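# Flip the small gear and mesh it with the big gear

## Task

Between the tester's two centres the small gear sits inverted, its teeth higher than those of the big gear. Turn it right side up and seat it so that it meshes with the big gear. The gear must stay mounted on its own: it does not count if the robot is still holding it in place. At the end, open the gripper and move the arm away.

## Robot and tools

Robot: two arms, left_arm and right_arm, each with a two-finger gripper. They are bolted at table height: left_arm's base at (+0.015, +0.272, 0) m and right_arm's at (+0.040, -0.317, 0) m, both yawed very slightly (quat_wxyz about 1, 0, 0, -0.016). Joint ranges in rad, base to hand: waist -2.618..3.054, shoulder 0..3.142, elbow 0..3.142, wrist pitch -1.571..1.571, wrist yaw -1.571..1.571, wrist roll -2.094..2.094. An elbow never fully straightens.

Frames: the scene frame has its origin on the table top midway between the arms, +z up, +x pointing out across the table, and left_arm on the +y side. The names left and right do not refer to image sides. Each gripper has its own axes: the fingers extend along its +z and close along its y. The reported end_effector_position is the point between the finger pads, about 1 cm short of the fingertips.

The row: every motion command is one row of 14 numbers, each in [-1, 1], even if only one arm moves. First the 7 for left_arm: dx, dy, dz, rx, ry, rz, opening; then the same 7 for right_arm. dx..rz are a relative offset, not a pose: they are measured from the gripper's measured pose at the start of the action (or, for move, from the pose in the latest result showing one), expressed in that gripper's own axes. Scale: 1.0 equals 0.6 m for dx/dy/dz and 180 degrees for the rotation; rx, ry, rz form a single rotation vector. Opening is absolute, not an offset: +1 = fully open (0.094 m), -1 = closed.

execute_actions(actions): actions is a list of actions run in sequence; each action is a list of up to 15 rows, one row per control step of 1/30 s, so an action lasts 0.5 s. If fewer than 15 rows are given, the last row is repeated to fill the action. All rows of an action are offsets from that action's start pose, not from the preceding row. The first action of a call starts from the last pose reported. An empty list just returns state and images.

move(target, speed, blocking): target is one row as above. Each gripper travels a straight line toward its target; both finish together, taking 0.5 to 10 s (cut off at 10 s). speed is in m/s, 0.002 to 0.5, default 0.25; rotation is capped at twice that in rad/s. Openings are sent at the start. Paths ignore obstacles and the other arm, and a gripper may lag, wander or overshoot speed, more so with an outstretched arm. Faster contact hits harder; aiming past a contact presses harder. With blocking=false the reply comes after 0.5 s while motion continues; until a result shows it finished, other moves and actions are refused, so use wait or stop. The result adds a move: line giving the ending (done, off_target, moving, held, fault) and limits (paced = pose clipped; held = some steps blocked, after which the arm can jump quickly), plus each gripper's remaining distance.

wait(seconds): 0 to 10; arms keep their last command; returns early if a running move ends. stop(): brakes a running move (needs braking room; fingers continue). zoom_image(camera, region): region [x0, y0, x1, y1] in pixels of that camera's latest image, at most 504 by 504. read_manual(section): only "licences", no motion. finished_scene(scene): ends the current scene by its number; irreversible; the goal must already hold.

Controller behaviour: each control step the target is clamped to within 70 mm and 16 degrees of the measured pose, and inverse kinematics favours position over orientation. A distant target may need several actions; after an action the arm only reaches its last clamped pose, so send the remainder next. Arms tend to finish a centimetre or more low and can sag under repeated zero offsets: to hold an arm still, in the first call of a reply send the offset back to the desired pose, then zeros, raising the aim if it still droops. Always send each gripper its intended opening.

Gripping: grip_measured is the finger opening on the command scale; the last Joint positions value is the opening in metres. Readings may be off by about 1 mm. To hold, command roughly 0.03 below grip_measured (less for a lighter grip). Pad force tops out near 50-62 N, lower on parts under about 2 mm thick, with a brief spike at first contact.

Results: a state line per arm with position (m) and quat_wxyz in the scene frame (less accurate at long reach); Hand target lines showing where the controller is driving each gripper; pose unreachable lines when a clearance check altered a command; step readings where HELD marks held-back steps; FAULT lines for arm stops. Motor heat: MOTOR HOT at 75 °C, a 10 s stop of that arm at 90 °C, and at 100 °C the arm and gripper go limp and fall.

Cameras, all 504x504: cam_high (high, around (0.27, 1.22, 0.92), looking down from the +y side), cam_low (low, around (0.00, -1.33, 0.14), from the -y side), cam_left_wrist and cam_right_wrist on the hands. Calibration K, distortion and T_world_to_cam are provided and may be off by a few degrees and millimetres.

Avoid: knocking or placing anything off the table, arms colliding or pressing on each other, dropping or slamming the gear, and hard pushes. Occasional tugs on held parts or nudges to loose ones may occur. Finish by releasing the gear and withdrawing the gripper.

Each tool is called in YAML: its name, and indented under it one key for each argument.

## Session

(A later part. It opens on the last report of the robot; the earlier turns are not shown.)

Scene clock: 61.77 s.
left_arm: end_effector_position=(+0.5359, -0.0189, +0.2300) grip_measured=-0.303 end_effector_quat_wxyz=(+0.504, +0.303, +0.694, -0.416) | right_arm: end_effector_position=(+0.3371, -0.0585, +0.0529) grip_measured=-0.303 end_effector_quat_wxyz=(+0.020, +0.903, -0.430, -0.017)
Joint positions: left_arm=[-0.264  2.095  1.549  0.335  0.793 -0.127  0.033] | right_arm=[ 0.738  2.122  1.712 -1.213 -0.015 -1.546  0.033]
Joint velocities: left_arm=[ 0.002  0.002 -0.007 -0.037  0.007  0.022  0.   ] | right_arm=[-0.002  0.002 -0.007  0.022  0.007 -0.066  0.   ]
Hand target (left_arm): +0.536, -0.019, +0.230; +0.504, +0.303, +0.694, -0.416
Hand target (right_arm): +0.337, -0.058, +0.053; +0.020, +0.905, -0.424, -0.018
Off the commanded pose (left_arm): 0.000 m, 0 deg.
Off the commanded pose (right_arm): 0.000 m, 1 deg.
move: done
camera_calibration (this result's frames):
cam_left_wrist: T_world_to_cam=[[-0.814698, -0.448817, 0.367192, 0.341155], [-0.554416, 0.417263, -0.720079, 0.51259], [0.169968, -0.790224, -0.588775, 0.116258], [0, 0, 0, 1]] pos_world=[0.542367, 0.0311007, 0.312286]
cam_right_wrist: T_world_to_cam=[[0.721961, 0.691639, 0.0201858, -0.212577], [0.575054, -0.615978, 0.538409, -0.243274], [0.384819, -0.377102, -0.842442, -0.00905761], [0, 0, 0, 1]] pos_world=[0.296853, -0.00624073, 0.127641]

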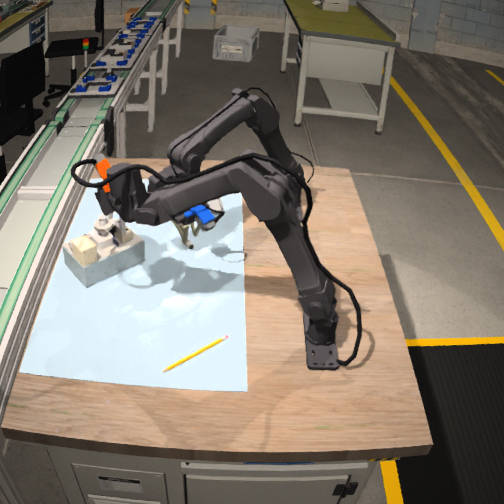

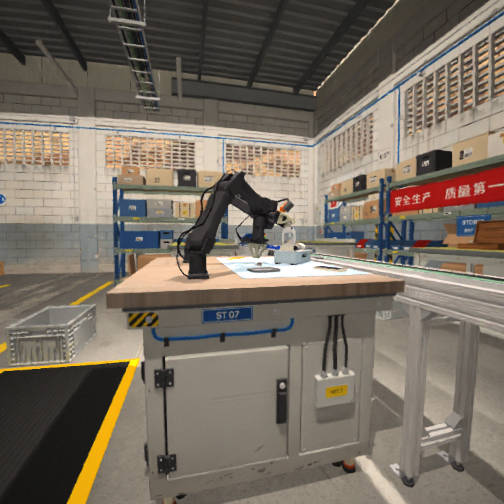

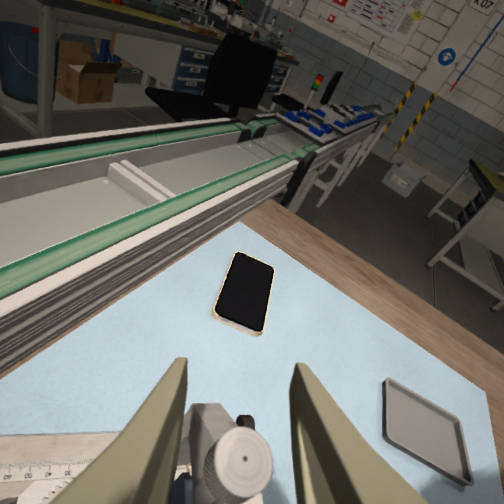

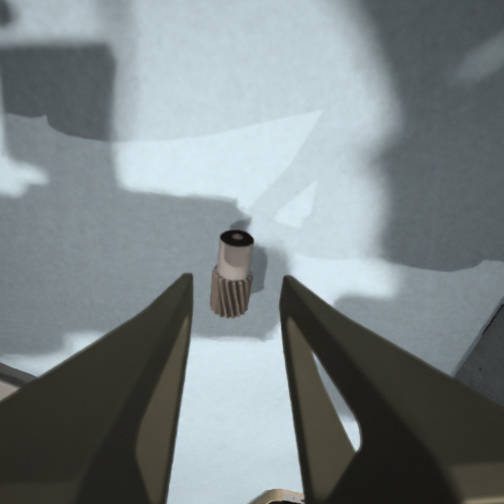

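move:
  target: [0,0,0,0,0,0,-0.3, -0.012,0,0.06,0,0,0,-0.3]
  speed: 0.06

Scene clock: 63.00 s.
left_arm: end_effector_position=(+0.5359, -0.0189, +0.2300) grip_measured=-0.303 end_effector_quat_wxyz=(+0.504, +0.303, +0.694, -0.416) | right_arm: end_effector_position=(+0.3345, -0.0572, +0.0215) grip_measured=-0.303 end_effector_quat_wxyz=(+0.021, +0.902, -0.431, -0.016)
Joint positions: left_arm=[-0.264  2.095  1.549  0.335  0.793 -0.127  0.033] | right_arm=[ 0.746  2.145  1.621 -1.098 -0.013 -1.537  0.033]
Joint velocities: left_arm=[-0.017  0.002 -0.002 -0.037  0.007 -0.037  0.   ] | right_arm=[-0.017 -0.017 -0.007 -0.037 -0.037 -0.022 -0.001]
Hand target (left_arm): +0.536, -0.019, +0.230; +0.504, +0.303, +0.694, -0.416
Hand target (right_arm): +0.331, -0.054, +0.017; +0.020, +0.903, -0.430, -0.017
Off the commanded pose (left_arm): 0.000 m, 0 deg.
Off the commanded pose (right_arm): 0.007 m, 0 deg.
move: done
camera_calibration (this result's frames):
cam_left_wrist: T_world_to_cam=[[-0.814698, -0.448817, 0.367192, 0.341155], [-0.554416, 0.417263, -0.720079, 0.51259], [0.169968, -0.790224, -0.588775, 0.116258], [0, 0, 0, 1]] pos_world=[0.542367, 0.0311007, 0.312286]
cam_right_wrist: T_world_to_cam=[[0.72343, 0.690099, 0.020305, -0.211452], [0.572763, -0.616328, 0.540446, -0.223383], [0.385476, -0.379345, -0.841134, -0.0344038], [0, 0, 0, 1]] pos_world=[0.294178, -0.00480507, 0.0960817]

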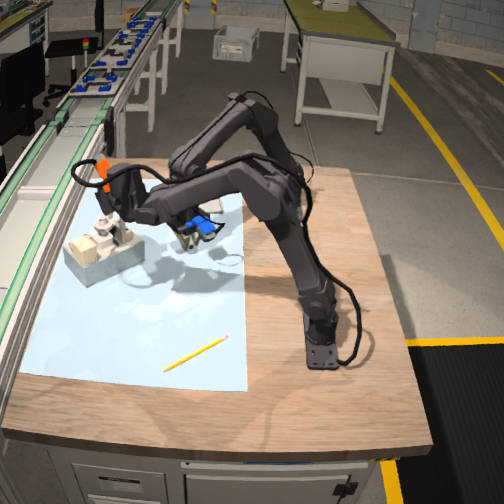

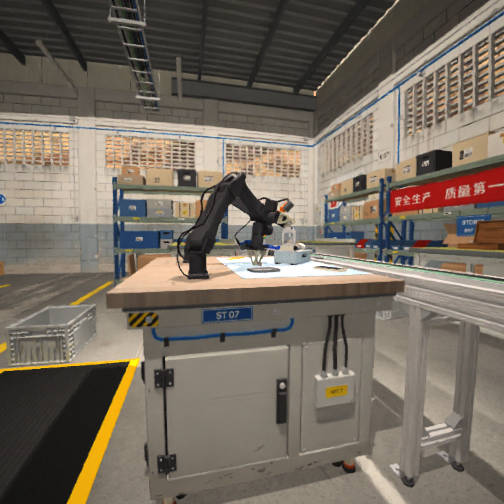

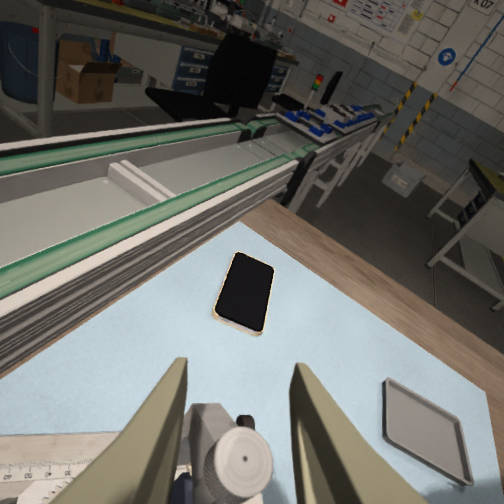

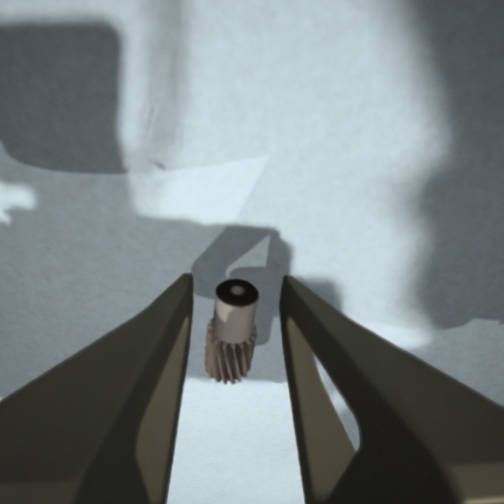

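move:
  target: [0,0,0,0,0,0,-0.3, -0.014,0,0.018,0,0,0,-0.3]
  speed: 0.04

Scene clock: 63.77 s.
left_arm: end_effector_position=(+0.5359, -0.0189, +0.2300) grip_measured=-0.303 end_effector_quat_wxyz=(+0.504, +0.303, +0.694, -0.416) | right_arm: end_effector_position=(+0.3345, -0.0562, +0.0215) grip_measured=-0.303 end_effector_quat_wxyz=(+0.021, +0.901, -0.433, -0.011)
Joint positions: left_arm=[-0.264  2.095  1.549  0.335  0.793 -0.127  0.033] | right_arm=[ 0.751  2.145  1.621 -1.095 -0.004 -1.525  0.033]
Joint velocities: left_arm=[-0.017  0.002 -0.007  0.022 -0.051  0.066 -0.001] | right_arm=[ 0.002  0.002 -0.012  0.022 -0.007 -0.037  0.   ]
Hand target (left_arm): +0.536, -0.019, +0.230; +0.504, +0.303, +0.694, -0.416
Hand target (right_arm): +0.328, -0.051, +0.011; +0.021, +0.902, -0.430, -0.016
Off the commanded pose (left_arm): 0.000 m, 0 deg.
Off the commanded pose (right_arm): 0.013 m, 1 deg.
move: off_target (right_arm)
camera_calibration (this result's frames):
cam_left_wrist: T_world_to_cam=[[-0.814698, -0.448817, 0.367192, 0.341155], [-0.554416, 0.417263, -0.720079, 0.51259], [0.169968, -0.790224, -0.588775, 0.116258], [0, 0, 0, 1]] pos_world=[0.542367, 0.0311007, 0.312286]
cam_right_wrist: T_world_to_cam=[[0.727165, 0.686093, 0.0224975, -0.213654], [0.565003, -0.616797, 0.548027, -0.220335], [0.389874, -0.385795, -0.836158, -0.0360037], [0, 0, 0, 1]] pos_world=[0.293889, -0.00320554, 0.0954514]

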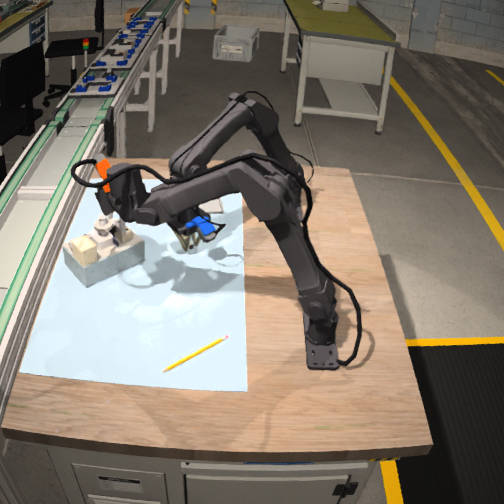

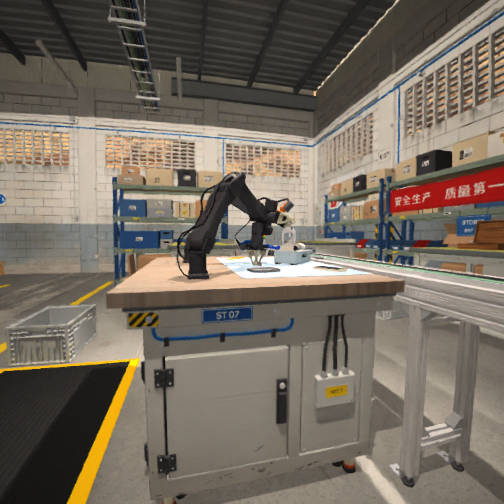

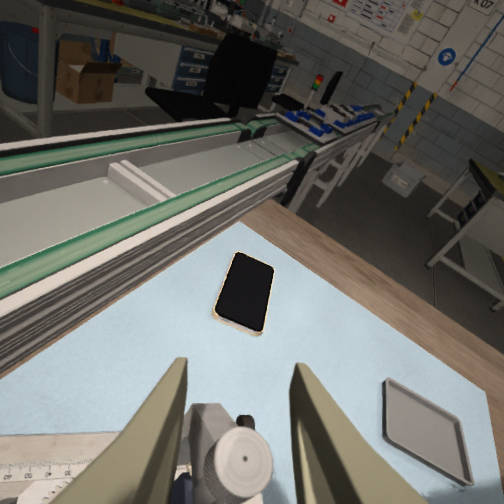

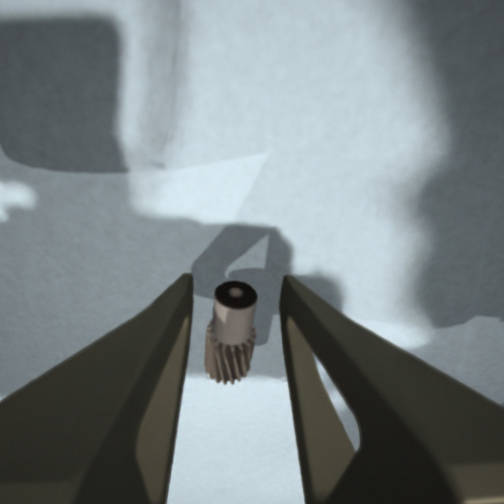

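move:
  target: [0,0,0,0,0,0,-0.3, -0.014,0,-0.02,0,0,0,-0.3]
  speed: 0.04

Scene clock: 64.70 s.
left_arm: end_effector_position=(+0.5359, -0.0189, +0.2300) grip_measured=-0.303 end_effector_quat_wxyz=(+0.504, +0.303, +0.694, -0.416) | right_arm: end_effector_position=(+0.3308, -0.0567, +0.0217) grip_measured=-0.303 end_effector_quat_wxyz=(+0.028, +0.900, -0.435, -0.012)
Joint positions: left_arm=[-0.264  2.095  1.549  0.335  0.793 -0.127  0.033] | right_arm=[ 0.758  2.145  1.621 -1.107 -0.001 -1.514  0.033]
Joint velocities: left_arm=[ 0.007  0.007 -0.002 -0.022  0.037  0.037 -0.   ] | right_arm=[-0.002 -0.007 -0.007 -0.051 -0.051 -0.081  0.   ]
Hand target (left_arm): +0.536, -0.019, +0.230; +0.504, +0.303, +0.694, -0.416
Hand target (right_arm): +0.330, -0.050, +0.033; +0.021, +0.901, -0.433, -0.012
Off the commanded pose (left_arm): 0.000 m, 0 deg.
Off the commanded pose (right_arm): 0.014 m, 1 deg.
move: off_target (right_arm)
camera_calibration (this result's frames):
cam_left_wrist: T_world_to_cam=[[-0.814698, -0.448817, 0.367192, 0.341155], [-0.554416, 0.417263, -0.720079, 0.51259], [0.169968, -0.790224, -0.588775, 0.116258], [0, 0, 0, 1]] pos_world=[0.542367, 0.0311007, 0.312286]
cam_right_wrist: T_world_to_cam=[[0.730006, 0.683365, 0.0101449, -0.211514], [0.566121, -0.612942, 0.551188, -0.218862], [0.382881, -0.396628, -0.834319, -0.0329565], [0, 0, 0, 1]] pos_world=[0.290927, -0.00267952, 0.0952834]

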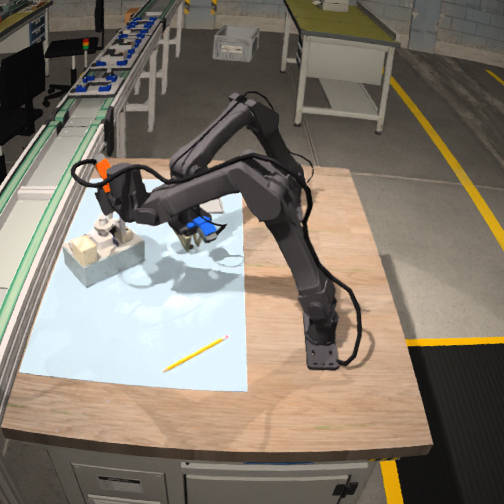

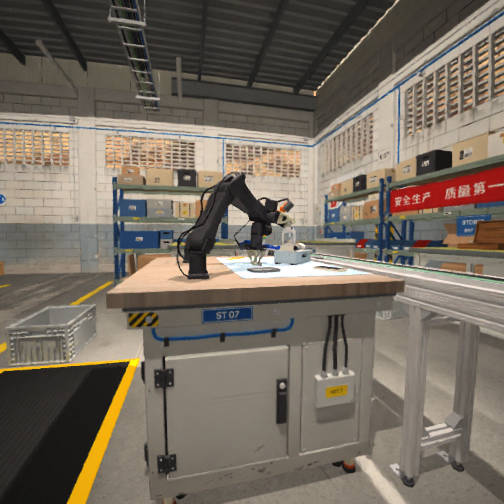

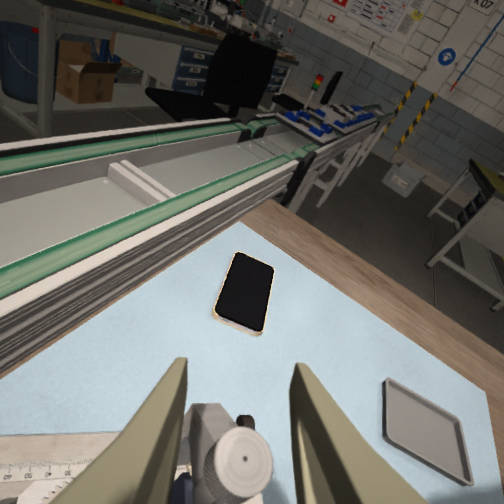

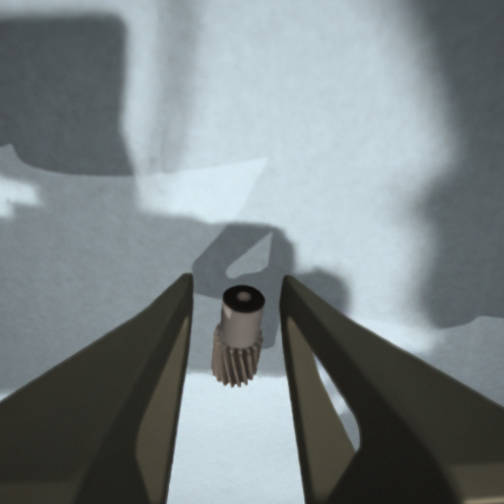

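Try closing; the reading tells whether it's on the shaft.

move:
  target: [0,0,0,0,0,0,-0.3, 0,0,0,0,0,0,-0.78]
  speed: 0.04

Scene clock: 65.50 s.
left_arm: end_effector_position=(+0.5359, -0.0189, +0.2300) grip_measured=-0.303 end_effector_quat_wxyz=(+0.504, +0.303, +0.694, -0.416) | right_arm: end_effector_position=(+0.3308, -0.0567, +0.0217) grip_measured=-0.731 end_effector_quat_wxyz=(+0.028, +0.900, -0.435, -0.012)
Joint positions: left_arm=[-0.264  2.095  1.549  0.335  0.793 -0.127  0.033] | right_arm=[ 0.758  2.145  1.621 -1.107 -0.001 -1.513  0.013]
Joint velocities: left_arm=[-0.007 -0.012  0.002  0.066  0.007  0.037 -0.   ] | right_arm=[-0.032  0.002 -0.002 -0.066  0.066  0.007 -0.   ]
Hand target (left_arm): +0.536, -0.019, +0.230; +0.504, +0.303, +0.694, -0.416
Hand target (right_arm): +0.331, -0.057, +0.022; +0.028, +0.900, -0.435, -0.012
Off the commanded pose (left_arm): 0.000 m, 0 deg.
Off the commanded pose (right_arm): 0.000 m, 0 deg.
move: done
camera_calibration (this result's frames):
cam_left_wrist: T_world_to_cam=[[-0.814698, -0.448817, 0.367192, 0.341155], [-0.554416, 0.417263, -0.720079, 0.51259], [0.169968, -0.790224, -0.588775, 0.116258], [0, 0, 0, 1]] pos_world=[0.542367, 0.0311007, 0.312286]
cam_right_wrist: T_world_to_cam=[[0.730266, 0.683088, 0.0101439, -0.211616], [0.565879, -0.613148, 0.551208, -0.218794], [0.382743, -0.396788, -0.834306, -0.0329201], [0, 0, 0, 1]] pos_world=[0.290947, -0.00266305, 0.0952819]

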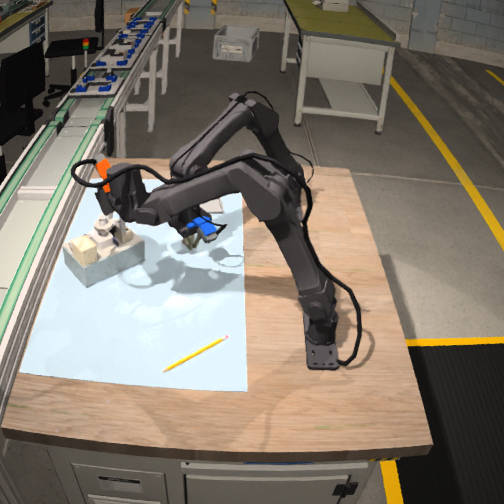

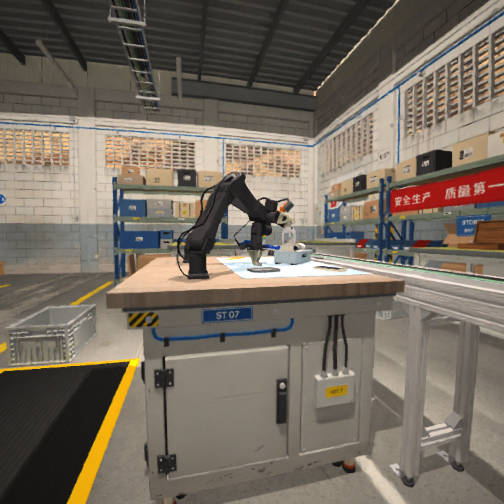

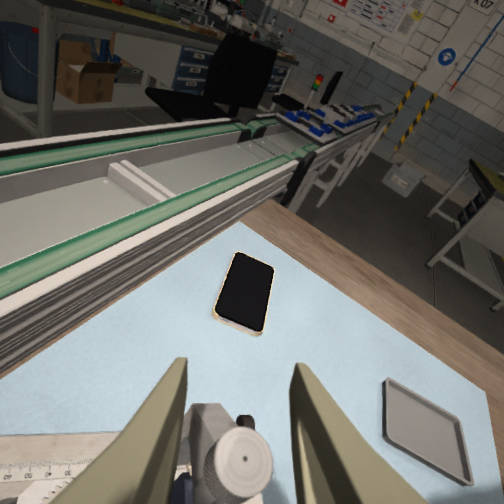

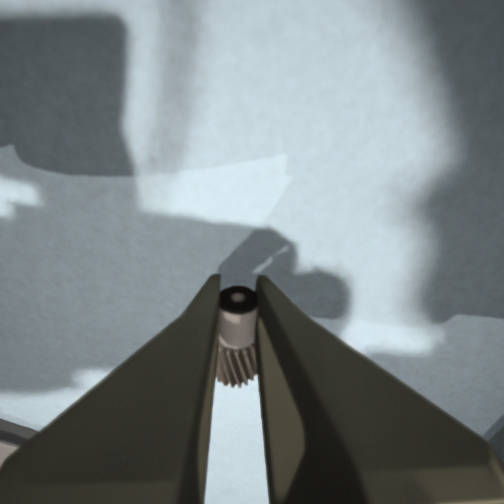

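move:
  target: [0,0,0,0,0,0,-0.3, 0,0,0,0,0,0,-0.4]
  speed: 0.04

move:
  target: [0,0,0,0,0,0,-0.3, -0.005,0,-0.04,0,-0.095,0,-0.4]
  speed: 0.1

Scene clock: 67.73 s.
left_arm: end_effector_position=(+0.5359, -0.0189, +0.2300) grip_measured=-0.303 end_effector_quat_wxyz=(+0.504, +0.303, +0.694, -0.416) | right_arm: end_effector_position=(+0.3308, -0.0567, +0.0217) grip_measured=-0.403 end_effector_quat_wxyz=(+0.028, +0.900, -0.435, -0.012)
Joint positions: left_arm=[-0.264  2.095  1.549  0.335  0.793 -0.127  0.033] | right_arm=[ 0.758  2.145  1.621 -1.107 -0.001 -1.513  0.028]
Joint velocities: left_arm=[-0.012 -0.002 -0.002 -0.007 -0.022 -0.007 -0.   ] | right_arm=[-0.007 -0.007 -0.007 -0.007 -0.007 -0.022  0.   ]
Hand target (left_arm): +0.536, -0.019, +0.230; +0.504, +0.303, +0.694, -0.416
Hand target (right_arm): +0.331, -0.057, +0.022; +0.028, +0.900, -0.435, -0.012
Off the commanded pose (left_arm): 0.000 m, 0 deg.
Off the commanded pose (right_arm): 0.000 m, 0 deg.
move: done
camera_calibration (this result's frames):
cam_left_wrist: T_world_to_cam=[[-0.814698, -0.448817, 0.367192, 0.341155], [-0.554416, 0.417263, -0.720079, 0.51259], [0.169968, -0.790224, -0.588775, 0.116258], [0, 0, 0, 1]] pos_world=[0.542367, 0.0311007, 0.312286]
cam_right_wrist: T_world_to_cam=[[0.730266, 0.683088, 0.0101439, -0.211616], [0.565879, -0.613148, 0.551208, -0.218794], [0.382743, -0.396788, -0.834306, -0.0329201], [0, 0, 0, 1]] pos_world=[0.290947, -0.00266305, 0.0952819]

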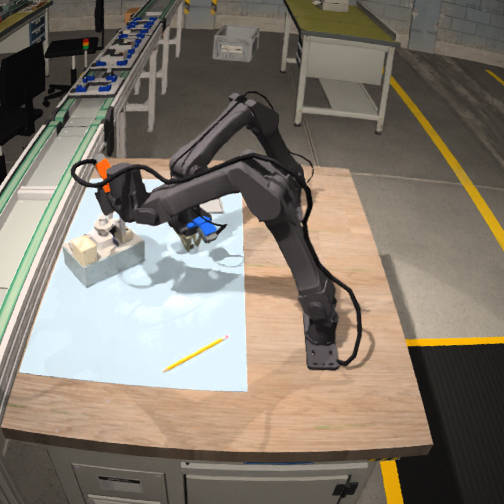

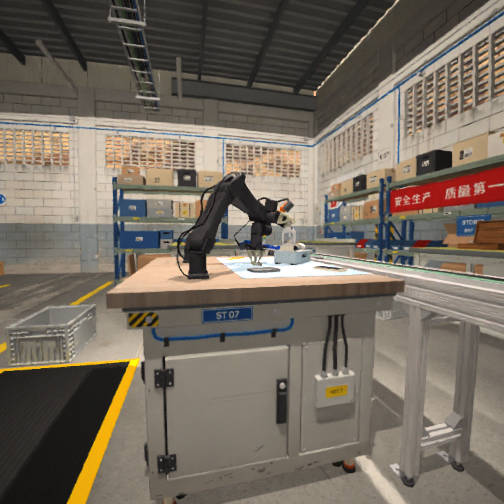

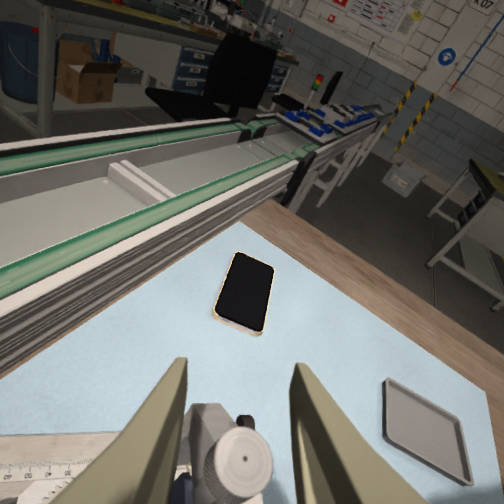

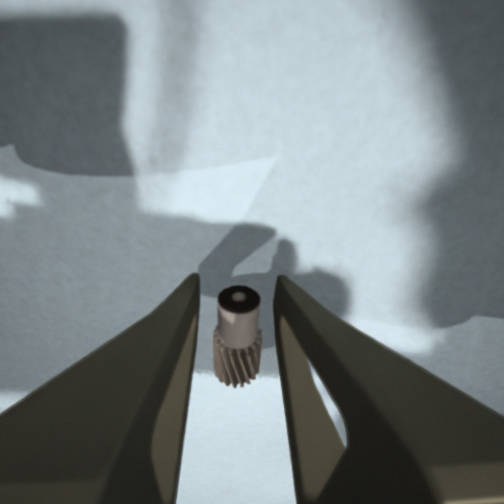

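Scene clock: 69.67 s.
left_arm: end_effector_position=(+0.5359, -0.0189, +0.2300) grip_measured=-0.303 end_effector_quat_wxyz=(+0.504, +0.303, +0.694, -0.416) | right_arm: end_effector_position=(+0.3240, -0.0576, +0.0344) grip_measured=-0.403 end_effector_quat_wxyz=(-0.020, +0.888, -0.436, -0.142)
Joint positions: left_arm=[-0.264  2.095  1.549  0.335  0.793 -0.127  0.033] | right_arm=[ 0.645  2.145  1.644 -1.174 -0.269 -1.628  0.028]
Joint velocities: left_arm=[ 0.007 -0.012  0.002 -0.11   0.007  0.022 -0.   ] | right_arm=[ 0.007 -0.012  0.002  0.081 -0.037 -0.022 -0.   ]
Hand target (left_arm): +0.536, -0.019, +0.230; +0.504, +0.303, +0.694, -0.416
Hand target (right_arm): +0.330, -0.054, +0.045; -0.036, +0.888, -0.435, -0.144
Off the commanded pose (left_arm): 0.000 m, 0 deg.
Off the commanded pose (right_arm): 0.013 m, 2 deg.
move: off_target (right_arm)
camera_calibration (this result's frames):
cam_left_wrist: T_world_to_cam=[[-0.814698, -0.448817, 0.367192, 0.341155], [-0.554416, 0.417263, -0.720079, 0.51259], [0.169968, -0.790224, -0.588775, 0.116258], [0, 0, 0, 1]] pos_world=[0.542367, 0.0311007, 0.312286]
cam_right_wrist: T_world_to_cam=[[0.745303, 0.666725, 0.0014496, -0.211699], [0.635296, -0.710825, 0.301872, -0.242069], [0.202296, -0.224065, -0.953347, 0.0524607], [0, 0, 0, 1]] pos_world=[0.300953, -0.0191695, 0.123394]

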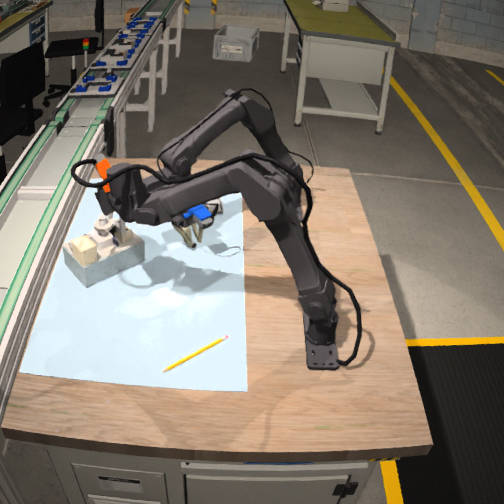

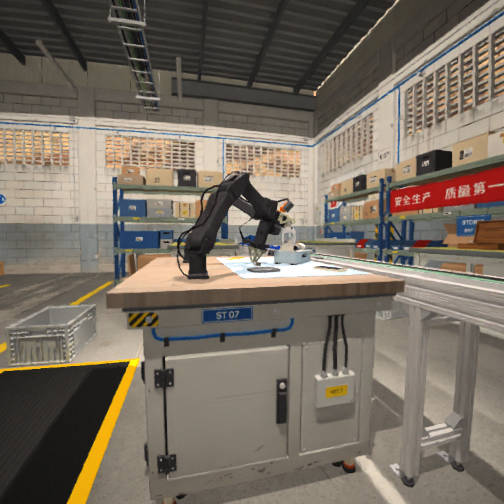

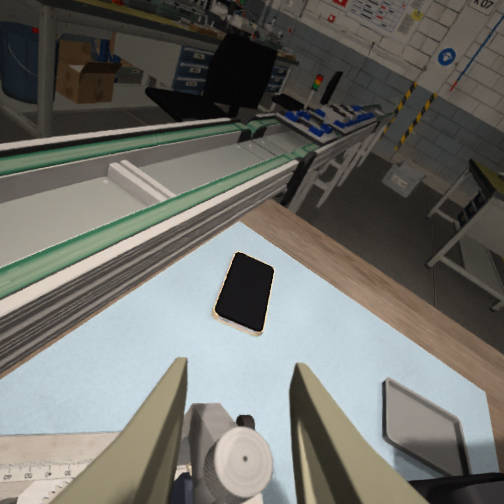

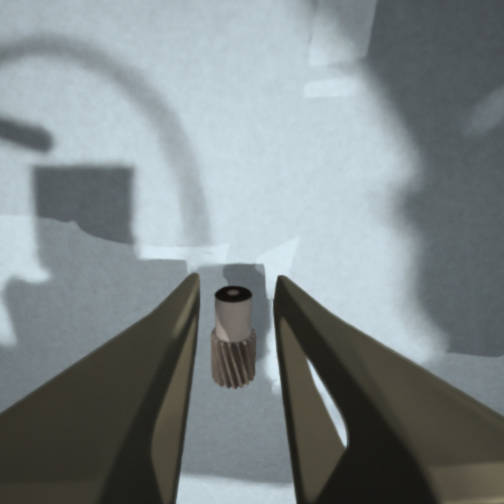

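move:
  target: [0,0,0,0,0,0,-0.3, 0.012,0,0.024,0,0,0,-0.4]
  speed: 0.04

move:
  target: [0,0,0,0,0,0,-0.3, 0,0,0,0,0,0,-0.78]
  speed: 0.04

Scene clock: 70.70 s.
left_arm: end_effector_position=(+0.5359, -0.0189, +0.2300) grip_measured=-0.303 end_effector_quat_wxyz=(+0.504, +0.303, +0.694, -0.416) | right_arm: end_effector_position=(+0.3245, -0.0578, +0.0226) grip_measured=-0.403 end_effector_quat_wxyz=(-0.021, +0.889, -0.436, -0.140)
Joint positions: left_arm=[-0.264  2.095  1.549  0.335  0.793 -0.127  0.033] | right_arm=[ 0.645  2.156  1.614 -1.129 -0.266 -1.629  0.028]
Joint velocities: left_arm=[-0.002 -0.012  0.017 -0.037 -0.037 -0.051 -0.001] | right_arm=[-0.017 -0.027 -0.002 -0.037 -0.037  0.066  0.   ]
Hand target (left_arm): +0.536, -0.019, +0.230; +0.504, +0.303, +0.694, -0.416
Hand target (right_arm): +0.325, -0.061, +0.019; -0.020, +0.888, -0.436, -0.142
Off the commanded pose (left_arm): 0.000 m, 0 deg.
Off the commanded pose (right_arm): 0.005 m, 0 deg.
move: done
camera_calibration (this result's frames):
cam_left_wrist: T_world_to_cam=[[-0.814698, -0.448817, 0.367192, 0.341155], [-0.554416, 0.417263, -0.720079, 0.51259], [0.169968, -0.790224, -0.588775, 0.116258], [0, 0, 0, 1]] pos_world=[0.542367, 0.0311007, 0.312286]
cam_right_wrist: T_world_to_cam=[[0.744646, 0.667445, 0.00442635, -0.211725], [0.634792, -0.710235, 0.304312, -0.238778], [0.206255, -0.223795, -0.952562, 0.0398291], [0, 0, 0, 1]] pos_world=[0.301019, -0.0193605, 0.11154]

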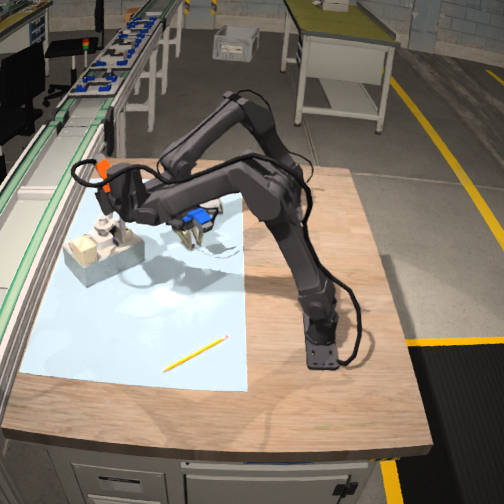

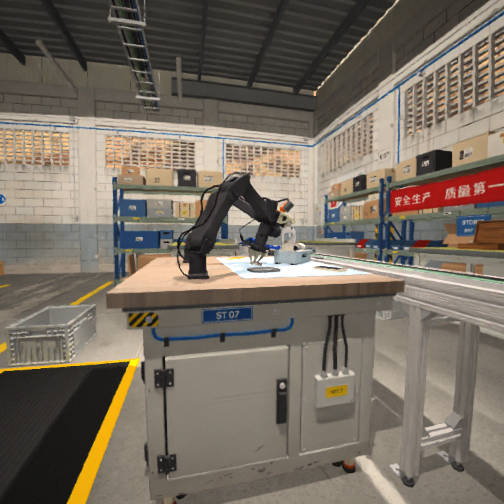

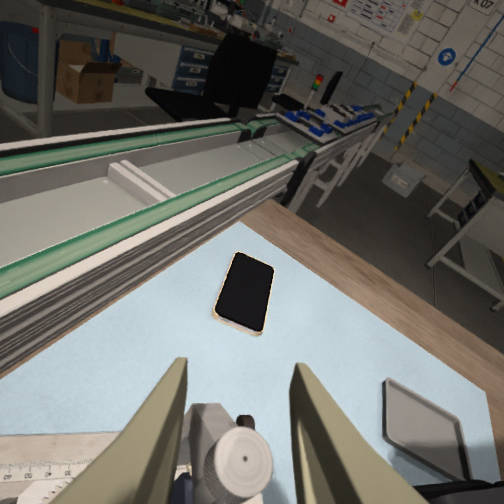

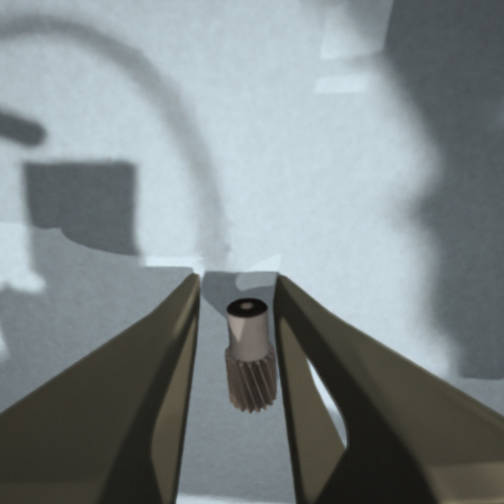

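Scene clock: 71.20 s.
left_arm: end_effector_position=(+0.5359, -0.0189, +0.2300) grip_measured=-0.303 end_effector_quat_wxyz=(+0.504, +0.303, +0.694, -0.416) | right_arm: end_effector_position=(+0.3249, -0.0578, +0.0225) grip_measured=-0.728 end_effector_quat_wxyz=(-0.021, +0.889, -0.436, -0.139)
Joint positions: left_arm=[-0.264  2.095  1.549  0.335  0.793 -0.127  0.033] | right_arm=[ 0.645  2.156  1.614 -1.128 -0.265 -1.629  0.013]
Joint velocities: left_arm=[-0.022 -0.017  0.002  0.022 -0.007 -0.051 -0.   ] | right_arm=[-0.002  0.002  0.012 -0.037 -0.007 -0.037 -0.001]
Hand target (left_arm): +0.536, -0.019, +0.230; +0.504, +0.303, +0.694, -0.416
Hand target (right_arm): +0.325, -0.058, +0.023; -0.021, +0.889, -0.436, -0.140
Off the commanded pose (left_arm): 0.000 m, 0 deg.
Off the commanded pose (right_arm): 0.000 m, 0 deg.
move: done
camera_calibration (this result's frames):
cam_left_wrist: T_world_to_cam=[[-0.814698, -0.448817, 0.367192, 0.341155], [-0.554416, 0.417263, -0.720079, 0.51259], [0.169968, -0.790224, -0.588775, 0.116258], [0, 0, 0, 1]] pos_world=[0.542367, 0.0311007, 0.312286]
cam_right_wrist: T_world_to_cam=[[0.744535, 0.667562, 0.00538634, -0.211939], [0.634349, -0.70996, 0.305873, -0.238901], [0.208013, -0.224317, -0.952057, 0.039032], [0, 0, 0, 1]] pos_world=[0.301223, -0.019372, 0.111376]

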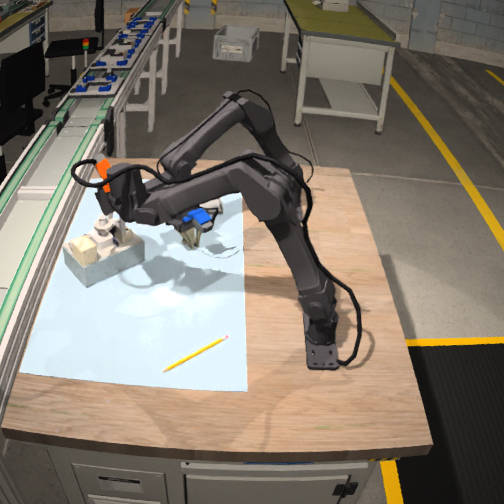

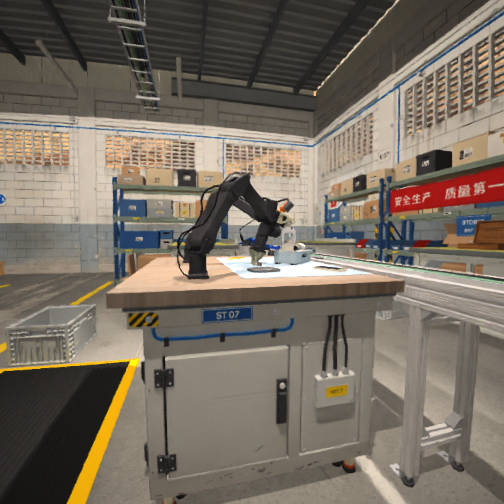

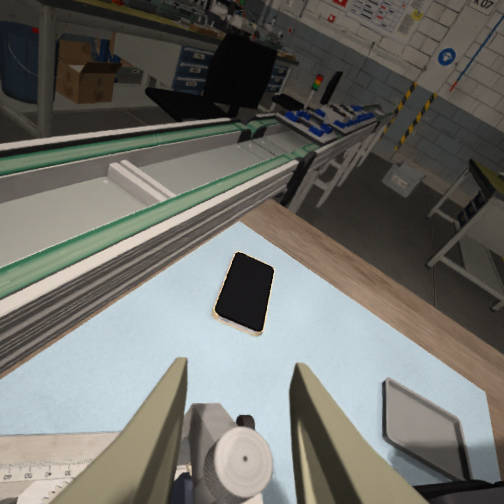

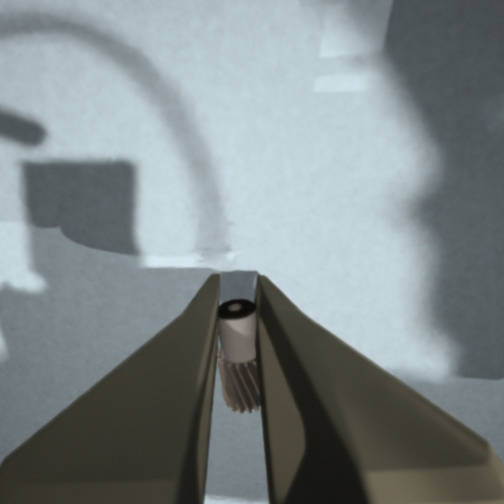

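move:
  target: [0,0,0,0,0,0,-0.3, -0.035,0.011,-0.128,0,0,0,-0.78]
  speed: 0.15

move:
  target: [0.005,0,-0.022,0,-0.03,0.03,-0.3, 0.093,-0.161,-0.195,0.486,-0.406,0.249,-0.78]
  speed: 0.3

Scene clock: 73.20 s.
left_arm: end_effector_position=(+0.5359, -0.0189, +0.2300) grip_measured=-0.303 end_effector_quat_wxyz=(+0.504, +0.303, +0.694, -0.416) | right_arm: end_effector_position=(+0.3225, -0.0604, +0.0888) grip_measured=-0.728 end_effector_quat_wxyz=(-0.007, +0.888, -0.437, -0.144)
Joint positions: left_arm=[-0.264  2.095  1.549  0.335  0.793 -0.127  0.033] | right_arm=[ 0.645  2.122  1.825 -1.403 -0.261 -1.629  0.013]
Joint velocities: left_arm=[ 0.022  0.002 -0.017 -0.066  0.007 -0.051 -0.   ] | right_arm=[-0.007  0.002  0.017 -0.022 -0.022  0.022 -0.001]
Hand target (left_arm): +0.536, -0.019, +0.230; +0.504, +0.303, +0.694, -0.416
Hand target (right_arm): +0.325, -0.058, +0.102; -0.021, +0.889, -0.436, -0.139
Off the commanded pose (left_arm): 0.000 m, 0 deg.
Off the commanded pose (right_arm): 0.014 m, 2 deg.
move: off_target (right_arm)
camera_calibration (this result's frames):
cam_left_wrist: T_world_to_cam=[[-0.814698, -0.448817, 0.367192, 0.341155], [-0.554416, 0.417263, -0.720079, 0.51259], [0.169968, -0.790224, -0.588775, 0.116258], [0, 0, 0, 1]] pos_world=[0.542367, 0.0311007, 0.312286]
cam_right_wrist: T_world_to_cam=[[0.744025, 0.667738, -0.0235131, -0.20607], [0.641112, -0.703561, 0.306557, -0.261329], [0.188157, -0.24316, -0.951562, 0.107246], [0, 0, 0, 1]] pos_world=[0.300683, -0.0201821, 0.177318]

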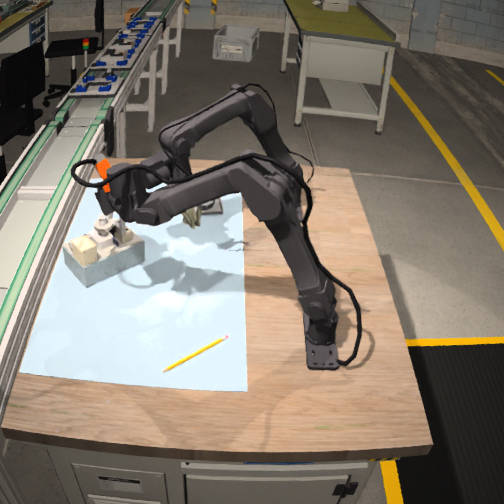

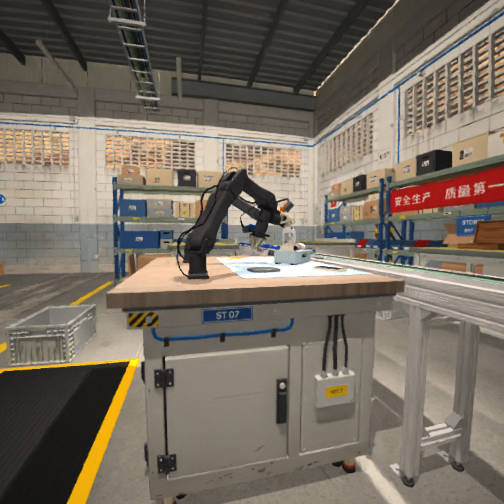

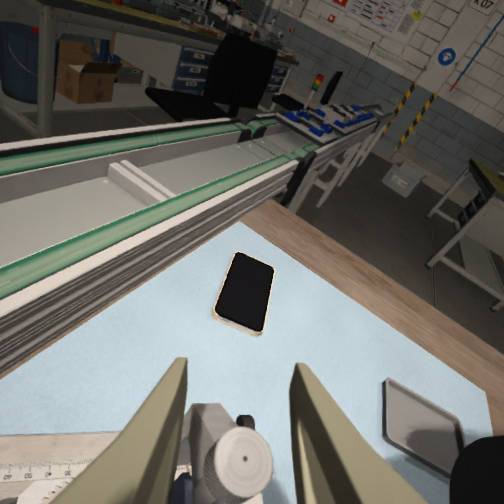

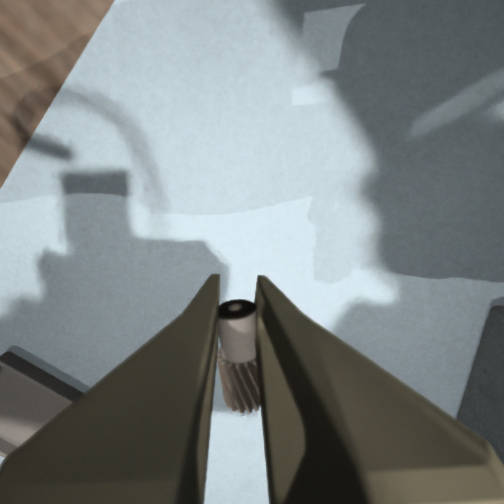

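Scene clock: 77.47 s.
left_arm: end_effector_position=(+0.5291, -0.0132, +0.2180) grip_measured=-0.303 end_effector_quat_wxyz=(+0.541, +0.313, +0.665, -0.409) | right_arm: end_effector_position=(+0.4574, -0.0656, +0.1646) grip_measured=-0.726 end_effector_quat_wxyz=(+0.718, -0.214, +0.611, +0.256)
Joint positions: left_arm=[-0.258  2.095  1.418  0.564  0.793 -0.127  0.033] | right_arm=[ 0.493  2.042  0.659  1.549 -0.215  0.041  0.013]
Joint velocities: left_arm=[ 0.007 -0.017  0.002  0.022  0.022 -0.081  0.   ] | right_arm=[ 0.002  0.012 -0.007 -0.081  0.125 -0.037 -0.001]
Hand target (left_arm): +0.530, -0.007, +0.229; +0.555, +0.314, +0.655, -0.405
Hand target (right_arm): +0.458, -0.061, +0.177; +0.730, -0.209, +0.595, +0.263
Off the commanded pose (left_arm): 0.013 m, 2 deg.
Off the commanded pose (right_arm): 0.012 m, 5 deg.
joint sent to its limit (right arm) — the command would take joint 4 (wrist pitch) past its upper limit, so that joint was sent only as far as its limit.
move: off_target (left_arm, right_arm)
camera_calibration (this result's frames):
cam_left_wrist: T_world_to_cam=[[-0.843284, -0.444394, 0.302301, 0.371961], [-0.486719, 0.392833, -0.780248, 0.474789], [0.227984, -0.805106, -0.547565, 0.0750043], [0, 0, 0, 1]] pos_world=[0.527658, 0.039171, 0.299079]
cam_right_wrist: T_world_to_cam=[[0.561501, -0.824946, 0.0646588, -0.330119], [-0.30331, -0.277889, -0.911472, 0.285579], [0.769883, 0.492181, -0.406249, -0.154829], [0, 0, 0, 1]] pos_world=[0.391182, -0.116768, 0.218744]

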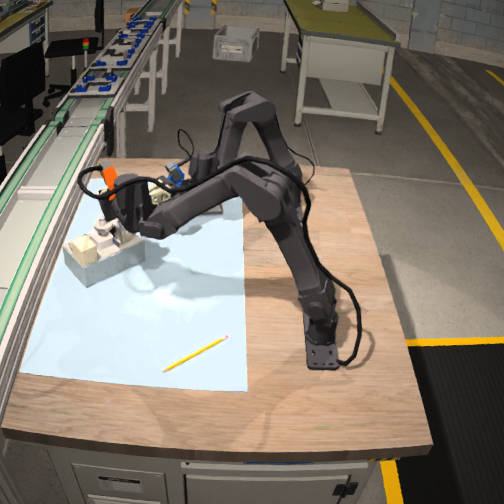

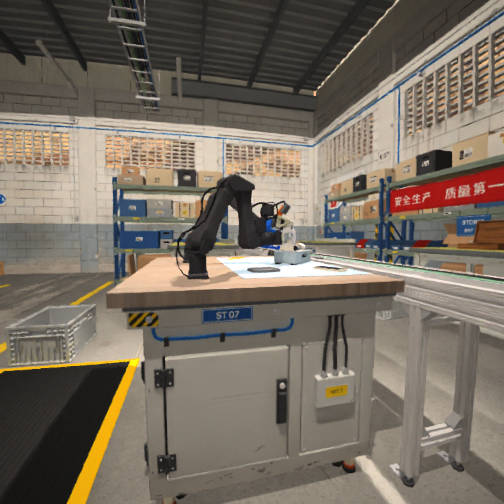

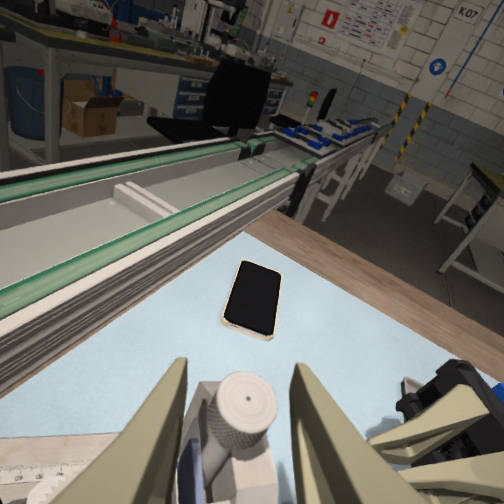

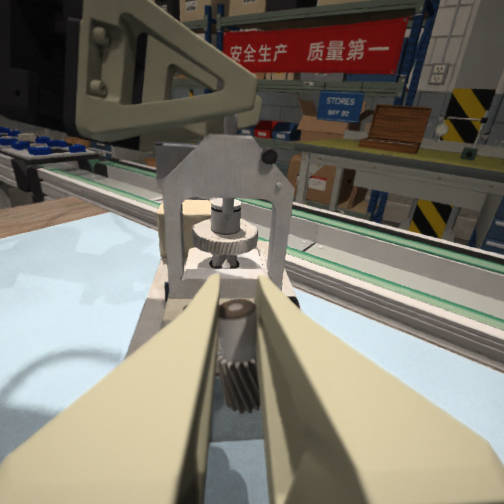

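move:
  target: [-0.015,0,0,0,0,0,-0.76, -0.024,0.006,0.09,0,-0.04,0,-0.78]
  speed: 0.1

Scene clock: 79.90 s.
left_arm: end_effector_position=(+0.5291, -0.0131, +0.2177) grip_measured=-0.685 end_effector_quat_wxyz=(+0.541, +0.314, +0.665, -0.408) | right_arm: end_effector_position=(+0.4925, -0.0365, +0.1709) grip_measured=-0.726 end_effector_quat_wxyz=(+0.739, -0.204, +0.585, +0.263)
Joint positions: left_arm=[-0.258  2.095  1.418  0.562  0.793 -0.122  0.015] | right_arm=[ 0.525  2.183  0.871  1.549 -0.178  0.048  0.013]
Joint velocities: left_arm=[-0.027  0.007 -0.007 -0.007 -0.022 -0.022  0.   ] | right_arm=[-0.012  0.002  0.002 -0.066  0.081  0.022 -0.002]
Hand target (left_arm): +0.531, -0.013, +0.227; +0.541, +0.312, +0.665, -0.409
Hand target (right_arm): +0.494, -0.031, +0.187; +0.754, -0.198, +0.565, +0.270
Off the commanded pose (left_arm): 0.009 m, 0 deg.
Off the commanded pose (right_arm): 0.018 m, 3 deg.
move: off_target (right_arm)
camera_calibration (this result's frames):
cam_left_wrist: T_world_to_cam=[[-0.844223, -0.444853, 0.298988, 0.373239], [-0.484562, 0.395009, -0.780492, 0.473478], [0.229101, -0.803787, -0.549034, 0.0746036], [0, 0, 0, 1]] pos_world=[0.527435, 0.0389739, 0.298912]
cam_right_wrist: T_world_to_cam=[[0.555725, -0.829297, 0.0586185, -0.322515], [-0.252355, -0.235448, -0.938552, 0.291167], [0.79214, 0.506785, -0.340122, -0.215379], [0, 0, 0, 1]] pos_world=[0.423317, -0.089755, 0.218926]

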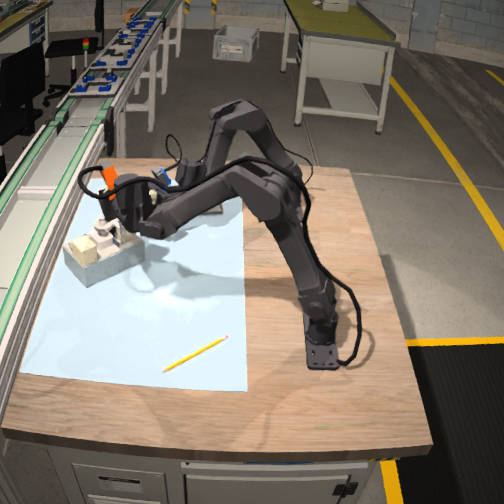

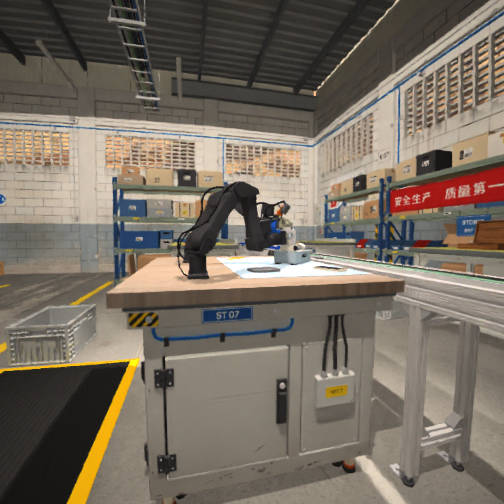

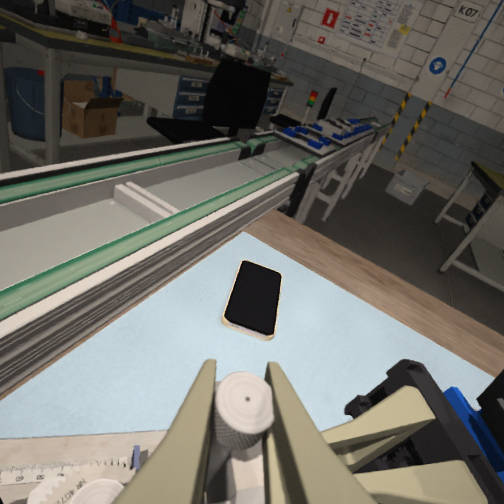

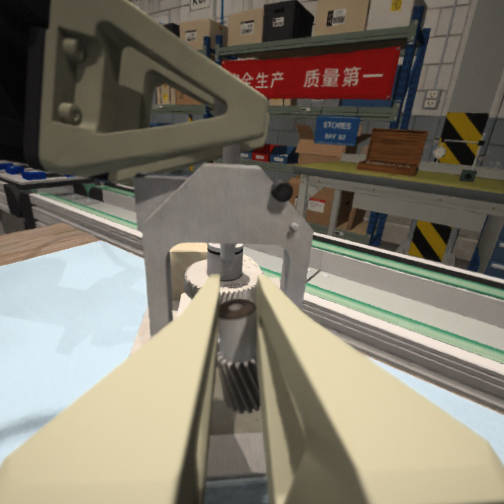

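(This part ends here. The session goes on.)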